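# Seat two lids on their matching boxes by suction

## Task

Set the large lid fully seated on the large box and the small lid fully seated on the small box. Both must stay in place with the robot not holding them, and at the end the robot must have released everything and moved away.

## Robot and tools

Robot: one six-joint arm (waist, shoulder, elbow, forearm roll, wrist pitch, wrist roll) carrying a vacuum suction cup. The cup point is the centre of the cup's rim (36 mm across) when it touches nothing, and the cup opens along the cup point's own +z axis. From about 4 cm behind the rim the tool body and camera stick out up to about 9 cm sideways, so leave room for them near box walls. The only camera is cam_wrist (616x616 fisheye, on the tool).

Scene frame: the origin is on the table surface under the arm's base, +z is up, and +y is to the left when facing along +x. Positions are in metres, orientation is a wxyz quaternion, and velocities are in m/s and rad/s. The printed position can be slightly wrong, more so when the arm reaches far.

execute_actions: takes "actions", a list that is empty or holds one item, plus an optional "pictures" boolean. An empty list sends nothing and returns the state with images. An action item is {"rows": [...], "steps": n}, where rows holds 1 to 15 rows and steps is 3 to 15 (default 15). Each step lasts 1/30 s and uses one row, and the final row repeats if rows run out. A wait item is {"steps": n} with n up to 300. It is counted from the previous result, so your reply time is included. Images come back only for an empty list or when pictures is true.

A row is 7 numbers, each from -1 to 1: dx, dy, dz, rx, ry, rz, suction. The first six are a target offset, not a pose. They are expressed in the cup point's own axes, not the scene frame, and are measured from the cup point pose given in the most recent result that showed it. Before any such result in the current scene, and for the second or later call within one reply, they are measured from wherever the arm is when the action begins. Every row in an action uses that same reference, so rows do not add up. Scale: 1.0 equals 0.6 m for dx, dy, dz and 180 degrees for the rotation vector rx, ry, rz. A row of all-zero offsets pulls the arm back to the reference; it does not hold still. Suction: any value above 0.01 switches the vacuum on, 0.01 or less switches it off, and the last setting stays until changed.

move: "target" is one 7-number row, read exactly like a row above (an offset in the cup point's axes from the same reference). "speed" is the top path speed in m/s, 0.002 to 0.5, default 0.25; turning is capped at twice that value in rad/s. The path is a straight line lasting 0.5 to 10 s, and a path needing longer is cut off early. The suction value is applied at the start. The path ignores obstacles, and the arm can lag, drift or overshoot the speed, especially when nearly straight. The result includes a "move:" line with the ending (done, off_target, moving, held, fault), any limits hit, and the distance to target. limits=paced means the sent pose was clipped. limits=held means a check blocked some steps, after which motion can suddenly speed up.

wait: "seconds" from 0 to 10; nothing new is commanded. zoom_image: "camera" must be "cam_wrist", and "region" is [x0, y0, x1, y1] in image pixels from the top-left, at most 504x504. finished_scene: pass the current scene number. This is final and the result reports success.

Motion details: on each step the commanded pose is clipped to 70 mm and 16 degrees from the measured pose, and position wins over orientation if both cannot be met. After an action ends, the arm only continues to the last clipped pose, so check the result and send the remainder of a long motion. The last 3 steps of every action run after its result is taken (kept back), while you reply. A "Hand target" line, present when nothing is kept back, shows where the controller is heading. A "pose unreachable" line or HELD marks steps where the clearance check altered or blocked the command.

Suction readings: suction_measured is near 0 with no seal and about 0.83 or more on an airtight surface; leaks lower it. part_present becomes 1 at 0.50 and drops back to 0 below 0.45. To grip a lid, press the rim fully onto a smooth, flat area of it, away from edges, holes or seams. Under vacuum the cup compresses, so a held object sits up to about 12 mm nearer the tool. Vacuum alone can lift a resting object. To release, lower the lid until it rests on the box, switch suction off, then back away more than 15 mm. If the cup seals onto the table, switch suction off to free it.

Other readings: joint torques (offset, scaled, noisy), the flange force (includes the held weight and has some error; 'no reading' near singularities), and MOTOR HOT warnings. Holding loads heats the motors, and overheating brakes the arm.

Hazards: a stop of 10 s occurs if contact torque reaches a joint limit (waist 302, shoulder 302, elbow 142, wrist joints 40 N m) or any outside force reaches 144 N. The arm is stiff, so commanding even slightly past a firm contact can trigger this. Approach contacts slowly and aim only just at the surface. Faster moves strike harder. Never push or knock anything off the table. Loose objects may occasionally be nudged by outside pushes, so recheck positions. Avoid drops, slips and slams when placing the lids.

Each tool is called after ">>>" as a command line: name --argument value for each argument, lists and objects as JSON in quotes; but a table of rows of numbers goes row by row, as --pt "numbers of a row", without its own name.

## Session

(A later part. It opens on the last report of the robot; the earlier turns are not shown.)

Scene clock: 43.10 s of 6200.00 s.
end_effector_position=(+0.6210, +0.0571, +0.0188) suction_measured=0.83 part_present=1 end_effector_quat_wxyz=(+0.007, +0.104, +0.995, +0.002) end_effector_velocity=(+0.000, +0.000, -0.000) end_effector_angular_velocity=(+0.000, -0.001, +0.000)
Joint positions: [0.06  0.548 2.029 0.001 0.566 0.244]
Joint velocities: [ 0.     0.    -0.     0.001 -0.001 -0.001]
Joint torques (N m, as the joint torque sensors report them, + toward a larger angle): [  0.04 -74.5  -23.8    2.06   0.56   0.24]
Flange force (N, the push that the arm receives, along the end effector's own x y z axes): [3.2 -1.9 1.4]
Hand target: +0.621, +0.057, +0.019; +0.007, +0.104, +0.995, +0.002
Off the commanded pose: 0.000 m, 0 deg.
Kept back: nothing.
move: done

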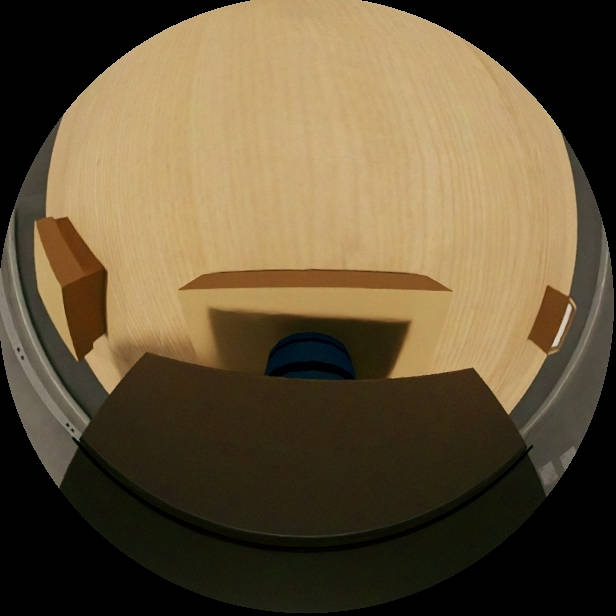

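>>> move --target '[0, 0, -0.22, 0, 0, 0, 1]'

>>> move --target '[0.005, -0.695, 0, 0, 0, 0.033, 1]'

Scene clock: 44.27 s of 6200.00 s.
end_effector_position=(+0.6191, +0.0569, +0.1508) suction_measured=0.85 part_present=1 end_effector_quat_wxyz=(+0.006, +0.104, +0.995, +0.002) end_effector_velocity=(-0.000, -0.001, +0.000) end_effector_angular_velocity=(-0.001, +0.002, -0.000)
Joint positions: [0.06  0.366 1.977 0.002 0.8   0.244]
Joint velocities: [-0.002  0.    -0.001 -0.001  0.003 -0.   ]
Joint torques (N m, as the joint torque sensors report them, + toward a larger angle): [ -0.13 -63.74 -30.65   2.75   0.53   0.21]
Flange force (N, the push that the arm receives, along the end effector's own x y z axes): [3.1 -2.0 1.4]
Hand target: +0.619, +0.057, +0.151; +0.007, +0.104, +0.995, +0.002
Off the commanded pose: 0.000 m, 0 deg.
Kept back: nothing.
move: done

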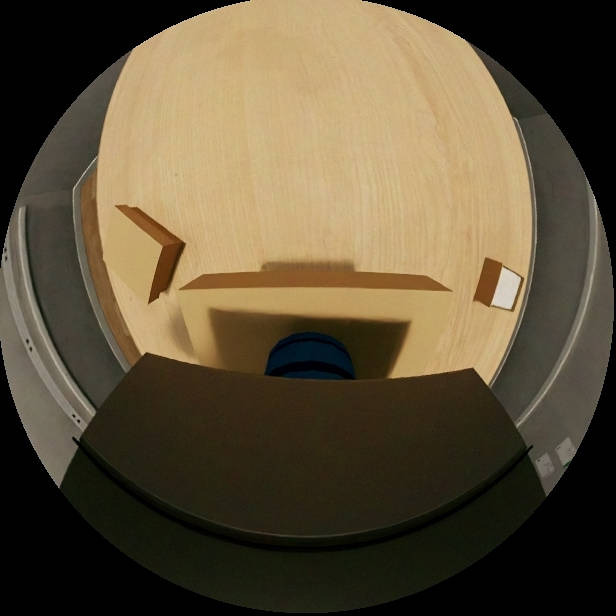

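Scene clock: 46.37 s of 6200.00 s.
end_effector_position=(+0.5307, -0.3507, +0.1487) suction_measured=0.85 part_present=1 end_effector_quat_wxyz=(+0.007, +0.156, +0.988, +0.003) end_effector_velocity=(-0.001, -0.001, -0.000) end_effector_angular_velocity=(-0.001, +0.001, +0.001)
Joint positions: [-0.613  0.383  1.95   0.001  0.81  -0.325]
Joint velocities: [-0.001  0.    -0.    -0.002  0.    -0.001]
Joint torques (N m, as the joint torque sensors report them, + toward a larger angle): [  0.94 -66.42 -31.37   2.9    0.6    0.21]
Flange force (N, the push that the arm receives, along the end effector's own x y z axes): [4.7 0.0 2.1]
Hand target: +0.531, -0.351, +0.149; +0.007, +0.156, +0.988, +0.003
Off the commanded pose: 0.001 m, 0 deg.
Kept back: nothing.
move: done

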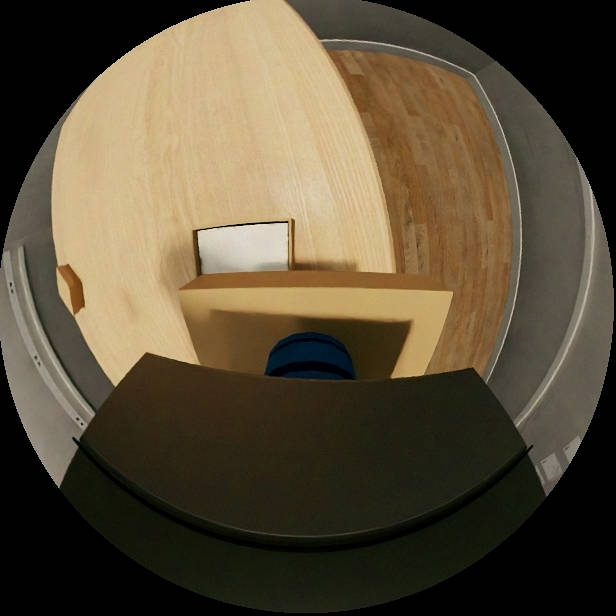

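>>> move --target '[-0.04, 0.125, 0.07, 0, 0, -0.015, 1]' --speed 0.1

Scene clock: 47.80 s of 6200.00 s.
end_effector_position=(+0.5769, -0.2865, +0.1074) suction_measured=0.85 part_present=1 end_effector_quat_wxyz=(+0.007, +0.133, +0.991, +0.003) end_effector_velocity=(+0.001, +0.001, +0.000) end_effector_angular_velocity=(+0.001, +0.000, +0.003)
Joint positions: [-0.49   0.445  1.956  0.001  0.742 -0.249]
Joint velocities: [ 0.001  0.    -0.001  0.001  0.001 -0.002]
Joint torques (N m, as the joint torque sensors report them, + toward a larger angle): [  0.81 -70.31 -28.5    2.62   0.55   0.34]
Flange force (N, the push that the arm receives, along the end effector's own x y z axes): [2.9 -0.7 0.9]
Hand target: +0.577, -0.287, +0.107; +0.007, +0.132, +0.991, +0.003
Off the commanded pose: 0.000 m, 0 deg.
Kept back: nothing.
move: done

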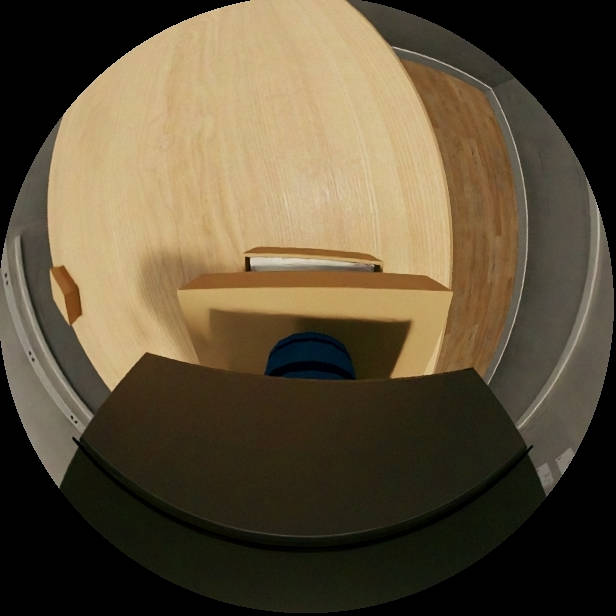

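>>> move --target '[0, 0.004, 0.058, 0, 0, 0.02, 1]' --speed 0.05

>>> zoom_image --camera "cam_wrist" --region '[170, 230, 470, 330]'

Scene clock: 49.87 s of 6200.00 s.
end_effector_position=(+0.5780, -0.2841, +0.0727) suction_measured=0.85 part_present=1 end_effector_quat_wxyz=(+0.007, +0.164, +0.986, +0.003) end_effector_velocity=(-0.001, +0.000, -0.001) end_effector_angular_velocity=(+0.001, +0.002, +0.001)
Joint positions: [-0.487  0.49   1.972  0.001  0.681 -0.183]
Joint velocities: [-0.     0.001  0.    -0.     0.001 -0.001]
Joint torques (N m, as the joint torque sensors report them, + toward a larger angle): [  0.99 -73.46 -26.58   2.53   0.48   0.11]
Flange force (N, the push that the arm receives, along the end effector's own x y z axes): [1.9 -1.1 1.5]
Hand target: +0.578, -0.284, +0.073; +0.007, +0.164, +0.986, +0.003
Off the commanded pose: 0.000 m, 0 deg.
Kept back: nothing.
move: done

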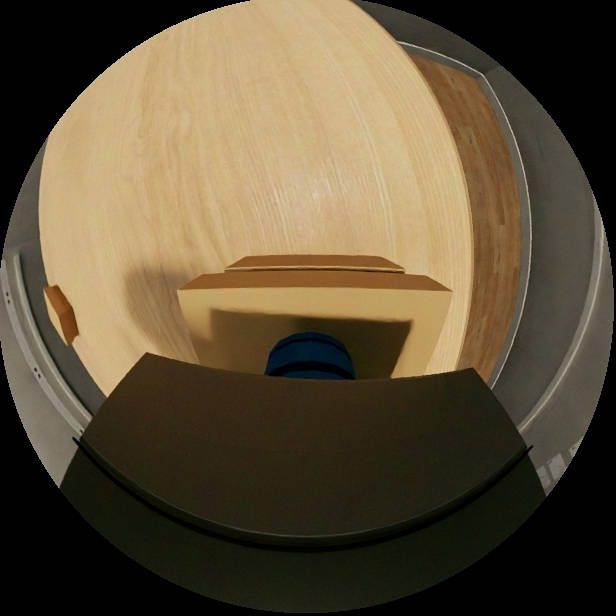

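Region (170, 230, 470, 330) of cam_wrist's 616x616 image, scaled by 1.680, with more detail than that image has.

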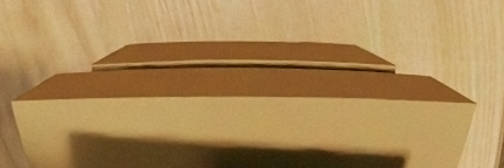

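>>> move --target '[-0.004, 0, 0.022, 0, 0, 0, 1]' --speed 0.02

>>> zoom_image --camera "cam_wrist" --region '[170, 230, 470, 330]'

Scene clock: 51.00 s of 6200.00 s.
end_effector_position=(+0.5805, -0.2848, +0.0595) suction_measured=0.85 part_present=1 end_effector_quat_wxyz=(+0.007, +0.164, +0.986, +0.003) end_effector_velocity=(-0.000, -0.000, -0.000) end_effector_angular_velocity=(-0.001, +0.000, +0.000)
Joint positions: [-0.486  0.511  1.971  0.001  0.661 -0.182]
Joint velocities: [-0.     0.    -0.    -0.001 -0.     0.001]
Joint torques (N m, as the joint torque sensors report them, + toward a larger angle): [  1.32 -75.07 -26.34   2.45   0.48   0.27]
Flange force (N, the push that the arm receives, along the end effector's own x y z axes): [2.2 -1.9 2.6]
Hand target: +0.580, -0.285, +0.059; +0.007, +0.164, +0.986, +0.003
Off the commanded pose: 0.000 m, 0 deg.
Kept back: nothing.
move: done

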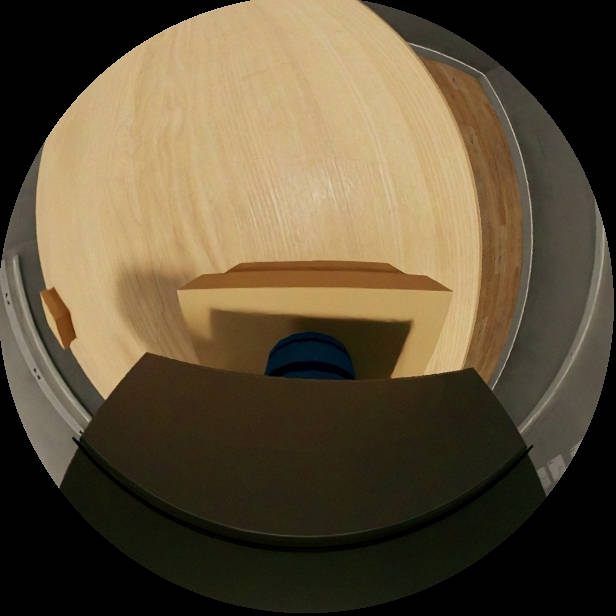

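Region (170, 230, 470, 330) of cam_wrist's 616x616 image, scaled by 1.680, with more detail than that image has.

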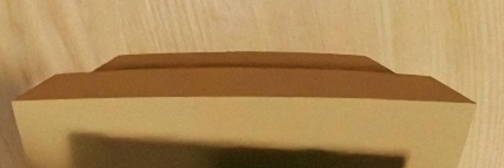

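Looks similar to the successful case. Step down in small increments.

>>> move --target '[0, 0, 0.008, 0, 0, 0, 1]' --speed 0.01

>>> move --target '[0, 0, 0.004, 0, 0, 0, 1]' --speed 0.006

>>> move --target '[0, 0, 0.004, 0, 0, 0, 1]' --speed 0.006

Scene clock: 51.93 s of 6200.00 s.
end_effector_position=(+0.5806, -0.2848, +0.0547) suction_measured=0.85 part_present=1 end_effector_quat_wxyz=(+0.007, +0.164, +0.986, +0.003) end_effector_velocity=(+0.000, +0.000, -0.000) end_effector_angular_velocity=(-0.000, +0.000, +0.001)
Joint positions: [-0.486  0.518  1.973  0.001  0.653 -0.182]
Joint velocities: [ 0.001  0.001 -0.    -0.001 -0.     0.001]
Joint torques (N m, as the joint torque sensors report them, + toward a larger angle): [  0.23 -72.88 -25.93   2.34   0.4    0.22]
Flange force (N, the push that the arm receives, along the end effector's own x y z axes): [4.0 0.6 -1.0]
Hand target: +0.581, -0.285, +0.055; +0.007, +0.164, +0.986, +0.003
Off the commanded pose: 0.000 m, 0 deg.
Kept back: nothing.
move: done

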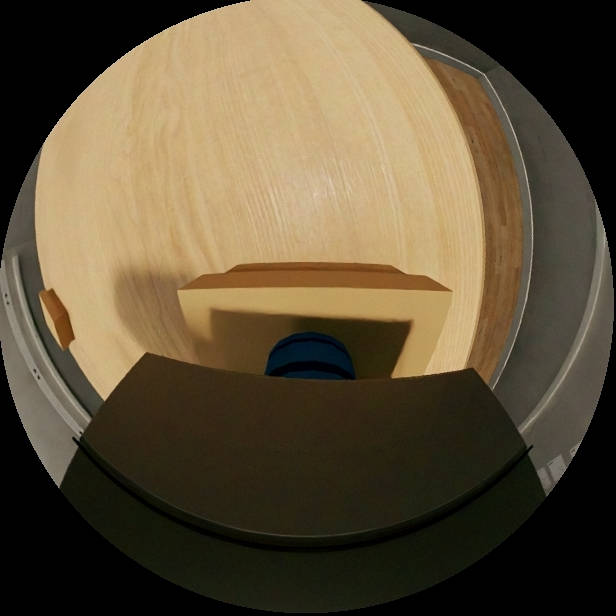

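Scene clock: 52.63 s of 6200.00 s.
end_effector_position=(+0.5806, -0.2848, +0.0523) suction_measured=0.85 part_present=1 end_effector_quat_wxyz=(+0.007, +0.164, +0.986, +0.003) end_effector_velocity=(-0.000, +0.000, +0.000) end_effector_angular_velocity=(+0.001, +0.002, -0.001)
Joint positions: [-0.486  0.521  1.973  0.001  0.648 -0.182]
Joint velocities: [ 0.    -0.    -0.    -0.     0.003  0.001]
Joint torques (N m, as the joint torque sensors report them, + toward a larger angle): [  1.21 -74.58 -25.51   2.28   0.47   0.15]
Flange force (N, the push that the arm receives, along the end effector's own x y z axes): [2.2 -1.4 1.0]
Hand target: +0.581, -0.285, +0.052; +0.007, +0.164, +0.986, +0.003
Off the commanded pose: 0.000 m, 0 deg.
Kept back: nothing.
move: done

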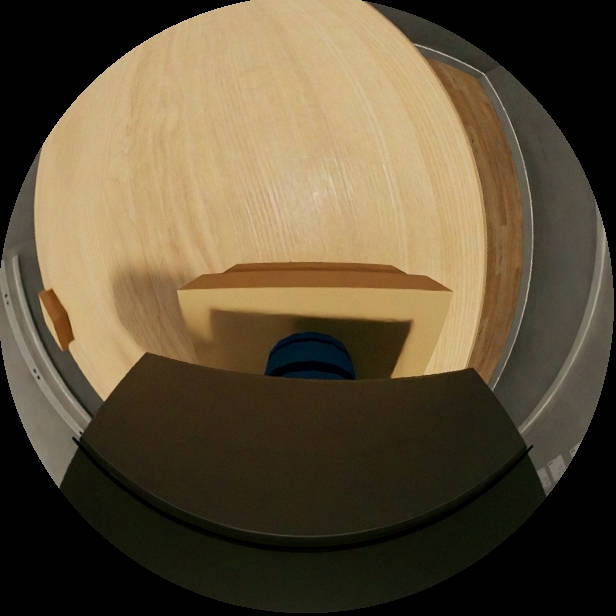

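Scene clock: 53.33 s of 6200.00 s.
end_effector_position=(+0.5806, -0.2848, +0.0499) suction_measured=0.85 part_present=1 end_effector_quat_wxyz=(+0.007, +0.164, +0.986, +0.003) end_effector_velocity=(-0.000, +0.000, +0.001) end_effector_angular_velocity=(-0.000, +0.001, +0.004)
Joint positions: [-0.486  0.524  1.974  0.001  0.644 -0.182]
Joint velocities: [ 0.    -0.001  0.    -0.002  0.002 -0.002]
Joint torques (N m, as the joint torque sensors report them, + toward a larger angle): [  1.67 -75.2  -25.9    2.51   0.48   0.29]
Flange force (N, the push that the arm receives, along the end effector's own x y z axes): [3.3 -2.0 1.4]
Hand target: +0.581, -0.285, +0.050; +0.007, +0.164, +0.986, +0.003
Off the commanded pose: 0.000 m, 0 deg.
Kept back: nothing.
move: done

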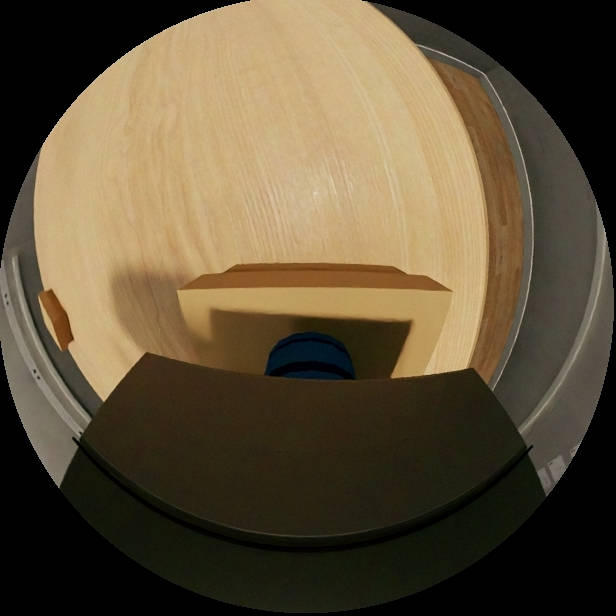

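>>> move --target '[0, 0, 0.004, 0, 0, 0, 1]' --speed 0.006

>>> move --target '[0, 0, 0.004, 0, 0, 0, 1]' --speed 0.006

>>> move --target '[0, 0, 0.004, 0, 0, 0, 1]' --speed 0.006

>>> move --target '[0, 0, 0.004, 0, 0, 0, 1]' --speed 0.006

Scene clock: 54.27 s of 6200.00 s.
end_effector_position=(+0.5807, -0.2848, +0.0475) suction_measured=0.85 part_present=1 end_effector_quat_wxyz=(+0.007, +0.164, +0.986, +0.003) end_effector_velocity=(-0.000, +0.000, +0.000) end_effector_angular_velocity=(+0.001, +0.001, +0.000)
Joint positions: [-0.486  0.528  1.975  0.001  0.64  -0.182]
Joint velocities: [ 0.001 -0.     0.    -0.     0.002  0.   ]
Joint torques (N m, as the joint torque sensors report them, + toward a larger angle): [  1.37 -74.47 -25.69   2.36   0.46   0.23]
Flange force (N, the push that the arm receives, along the end effector's own x y z axes): [3.6 -1.5 0.8]
Hand target: +0.581, -0.285, +0.048; +0.007, +0.164, +0.986, +0.003
Off the commanded pose: 0.000 m, 0 deg.
Kept back: nothing.
move: done

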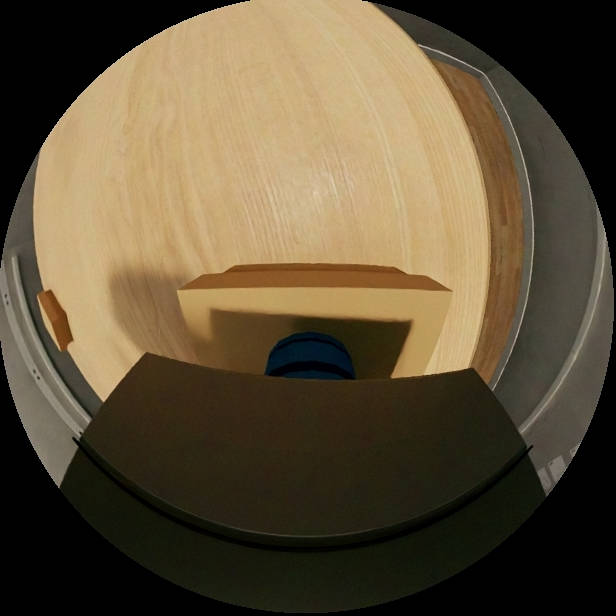

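Scene clock: 54.97 s of 6200.00 s.
end_effector_position=(+0.5807, -0.2848, +0.0451) suction_measured=0.85 part_present=1 end_effector_quat_wxyz=(+0.007, +0.164, +0.986, +0.003) end_effector_velocity=(+0.000, -0.000, +0.001) end_effector_angular_velocity=(-0.001, -0.001, +0.001)
Joint positions: [-0.486  0.531  1.975  0.001  0.636 -0.182]
Joint velocities: [-0.    -0.001  0.    -0.001 -0.    -0.   ]
Joint torques (N m, as the joint torque sensors report them, + toward a larger angle): [  1.   -75.93 -25.23   2.49   0.49   0.25]
Flange force (N, the push that the arm receives, along the end effector's own x y z axes): [1.8 -1.1 1.9]
Hand target: +0.581, -0.285, +0.045; +0.007, +0.164, +0.986, +0.003
Off the commanded pose: 0.000 m, 0 deg.
Kept back: nothing.
move: done

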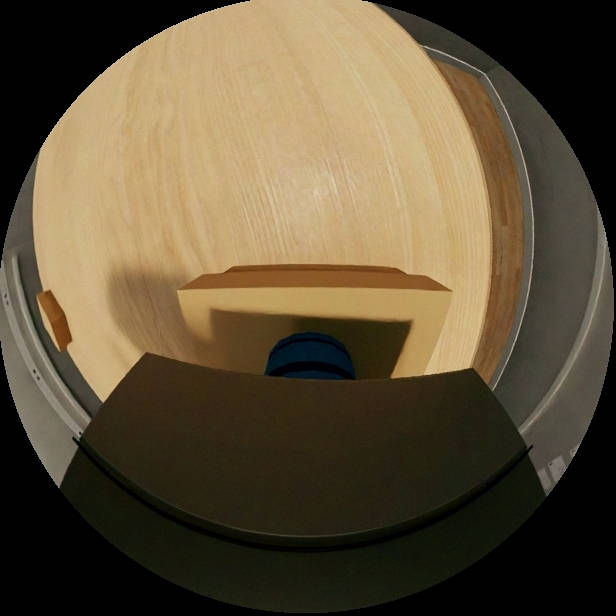

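Scene clock: 55.67 s of 6200.00 s.
end_effector_position=(+0.5807, -0.2848, +0.0427) suction_measured=0.85 part_present=1 end_effector_quat_wxyz=(+0.007, +0.164, +0.986, +0.003) end_effector_velocity=(+0.000, +0.000, -0.000) end_effector_angular_velocity=(+0.000, -0.000, -0.000)
Joint positions: [-0.486  0.534  1.976  0.001  0.632 -0.182]
Joint velocities: [-0.  0.  0.  0. -0. -0.]
Joint torques (N m, as the joint torque sensors report them, + toward a larger angle): [  0.97 -74.98 -25.72   2.29   0.44   0.24]
Flange force (N, the push that the arm receives, along the end effector's own x y z axes): [3.7 -0.8 1.3]
Hand target: +0.581, -0.285, +0.043; +0.007, +0.164, +0.986, +0.003
Off the commanded pose: 0.000 m, 0 deg.
Kept back: nothing.
move: done

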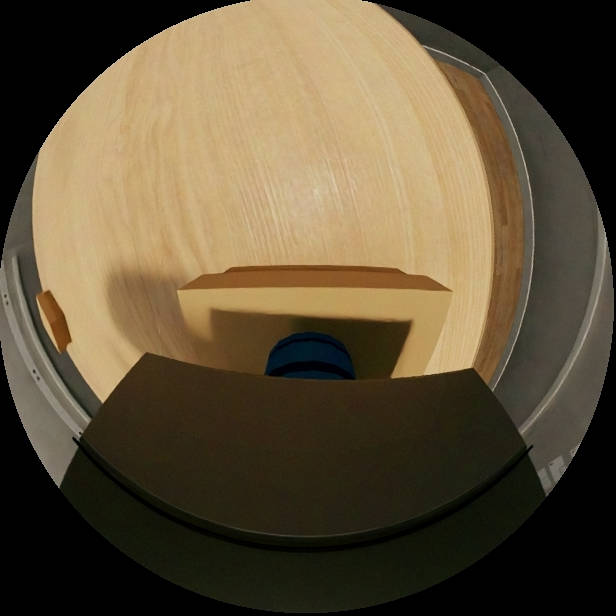

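Scene clock: 56.37 s of 6200.00 s.
end_effector_position=(+0.5808, -0.2848, +0.0403) suction_measured=0.85 part_present=1 end_effector_quat_wxyz=(+0.007, +0.164, +0.986, +0.003) end_effector_velocity=(+0.001, +0.001, +0.000) end_effector_angular_velocity=(+0.000, -0.000, -0.001)
Joint positions: [-0.486  0.538  1.977  0.001  0.628 -0.182]
Joint velocities: [ 0.001  0.    -0.     0.001 -0.     0.002]
Joint torques (N m, as the joint torque sensors report them, + toward a larger angle): [  1.18 -75.91 -25.13   2.28   0.59   0.16]
Flange force (N, the push that the arm receives, along the end effector's own x y z axes): [2.5 -1.0 1.8]
Hand target: +0.581, -0.285, +0.040; +0.007, +0.164, +0.986, +0.003
Off the commanded pose: 0.000 m, 0 deg.
Kept back: nothing.
move: done

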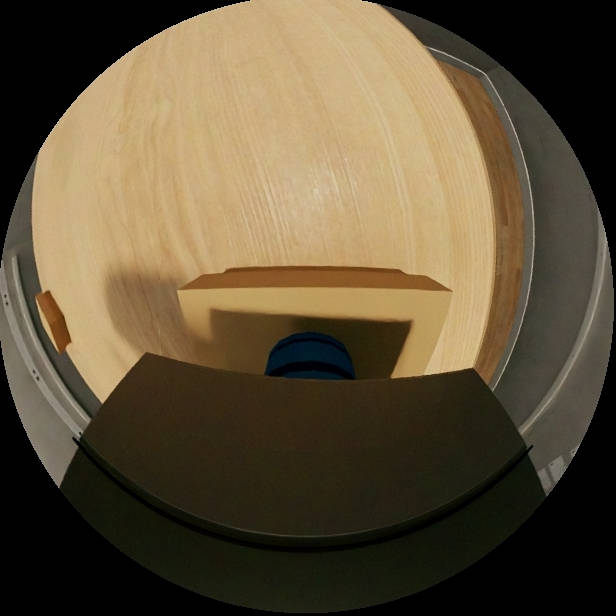

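Surely engaged; release.

>>> move --target '[0, 0, 0, 0, 0, 0, 0]'

>>> move --target '[0.12, 0.2, -0.2, 0, 0, 0, 0]' --speed 0.15

Scene clock: 57.30 s of 6200.00 s.
end_effector_position=(+0.5808, -0.2848, +0.0403) suction_measured=0.00 part_present=0 end_effector_quat_wxyz=(+0.007, +0.164, +0.986, +0.003) end_effector_velocity=(+0.001, -0.001, +0.001) end_effector_angular_velocity=(-0.002, -0.002, +0.000)
Joint positions: [-0.486  0.538  1.977  0.001  0.628 -0.182]
Joint velocities: [-0.    -0.002 -0.    -0.    -0.    -0.   ]
Joint torques (N m, as the joint torque sensors report them, + toward a larger angle): [  1.11 -70.71 -23.     2.14   0.56   0.26]
Flange force (N, the push that the arm receives, along the end effector's own x y z axes): [3.7 -1.2 -6.6]
Hand target: +0.581, -0.285, +0.040; +0.007, +0.164, +0.986, +0.003
Off the commanded pose: 0.000 m, 0 deg.
Kept back: nothing.
move: done

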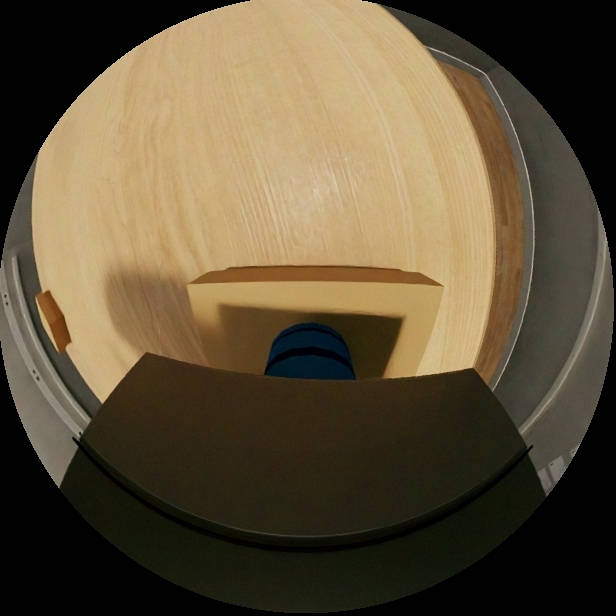

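Scene clock: 58.87 s of 6200.00 s.
end_effector_position=(+0.5494, -0.1483, +0.1603) suction_measured=0.00 part_present=0 end_effector_quat_wxyz=(+0.007, +0.164, +0.986, +0.003) end_effector_velocity=(-0.000, +0.000, +0.000) end_effector_angular_velocity=(-0.001, +0.000, -0.000)
Joint positions: [-0.3    0.284  2.072  0.001  0.787  0.004]
Joint velocities: [ 0.001 -0.001  0.    -0.001  0.     0.002]
Joint torques (N m, as the joint torque sensors report them, + toward a larger angle): [  1.13 -57.73 -29.86   2.55   0.45   0.26]
Flange force (N, the push that the arm receives, along the end effector's own x y z axes): [0.0 -2.4 3.7]
Hand target: +0.549, -0.148, +0.160; +0.007, +0.164, +0.986, +0.003
Off the commanded pose: 0.000 m, 0 deg.
Kept back: nothing.
move: done

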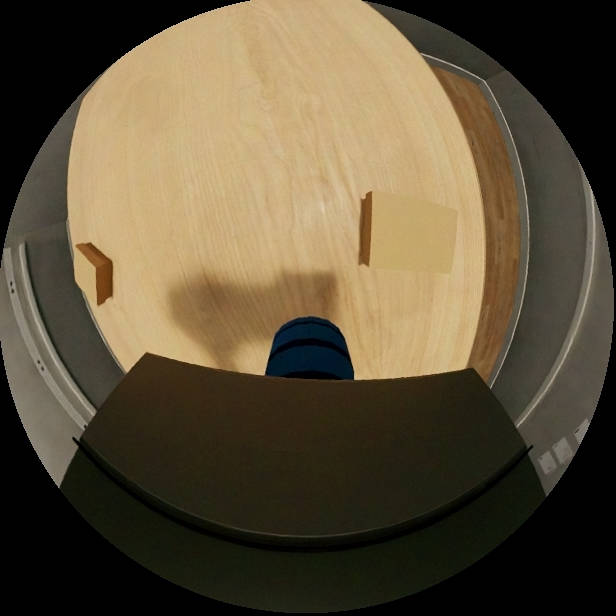

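>>> finished_scene --scene 1

The scene is finished: the task was done.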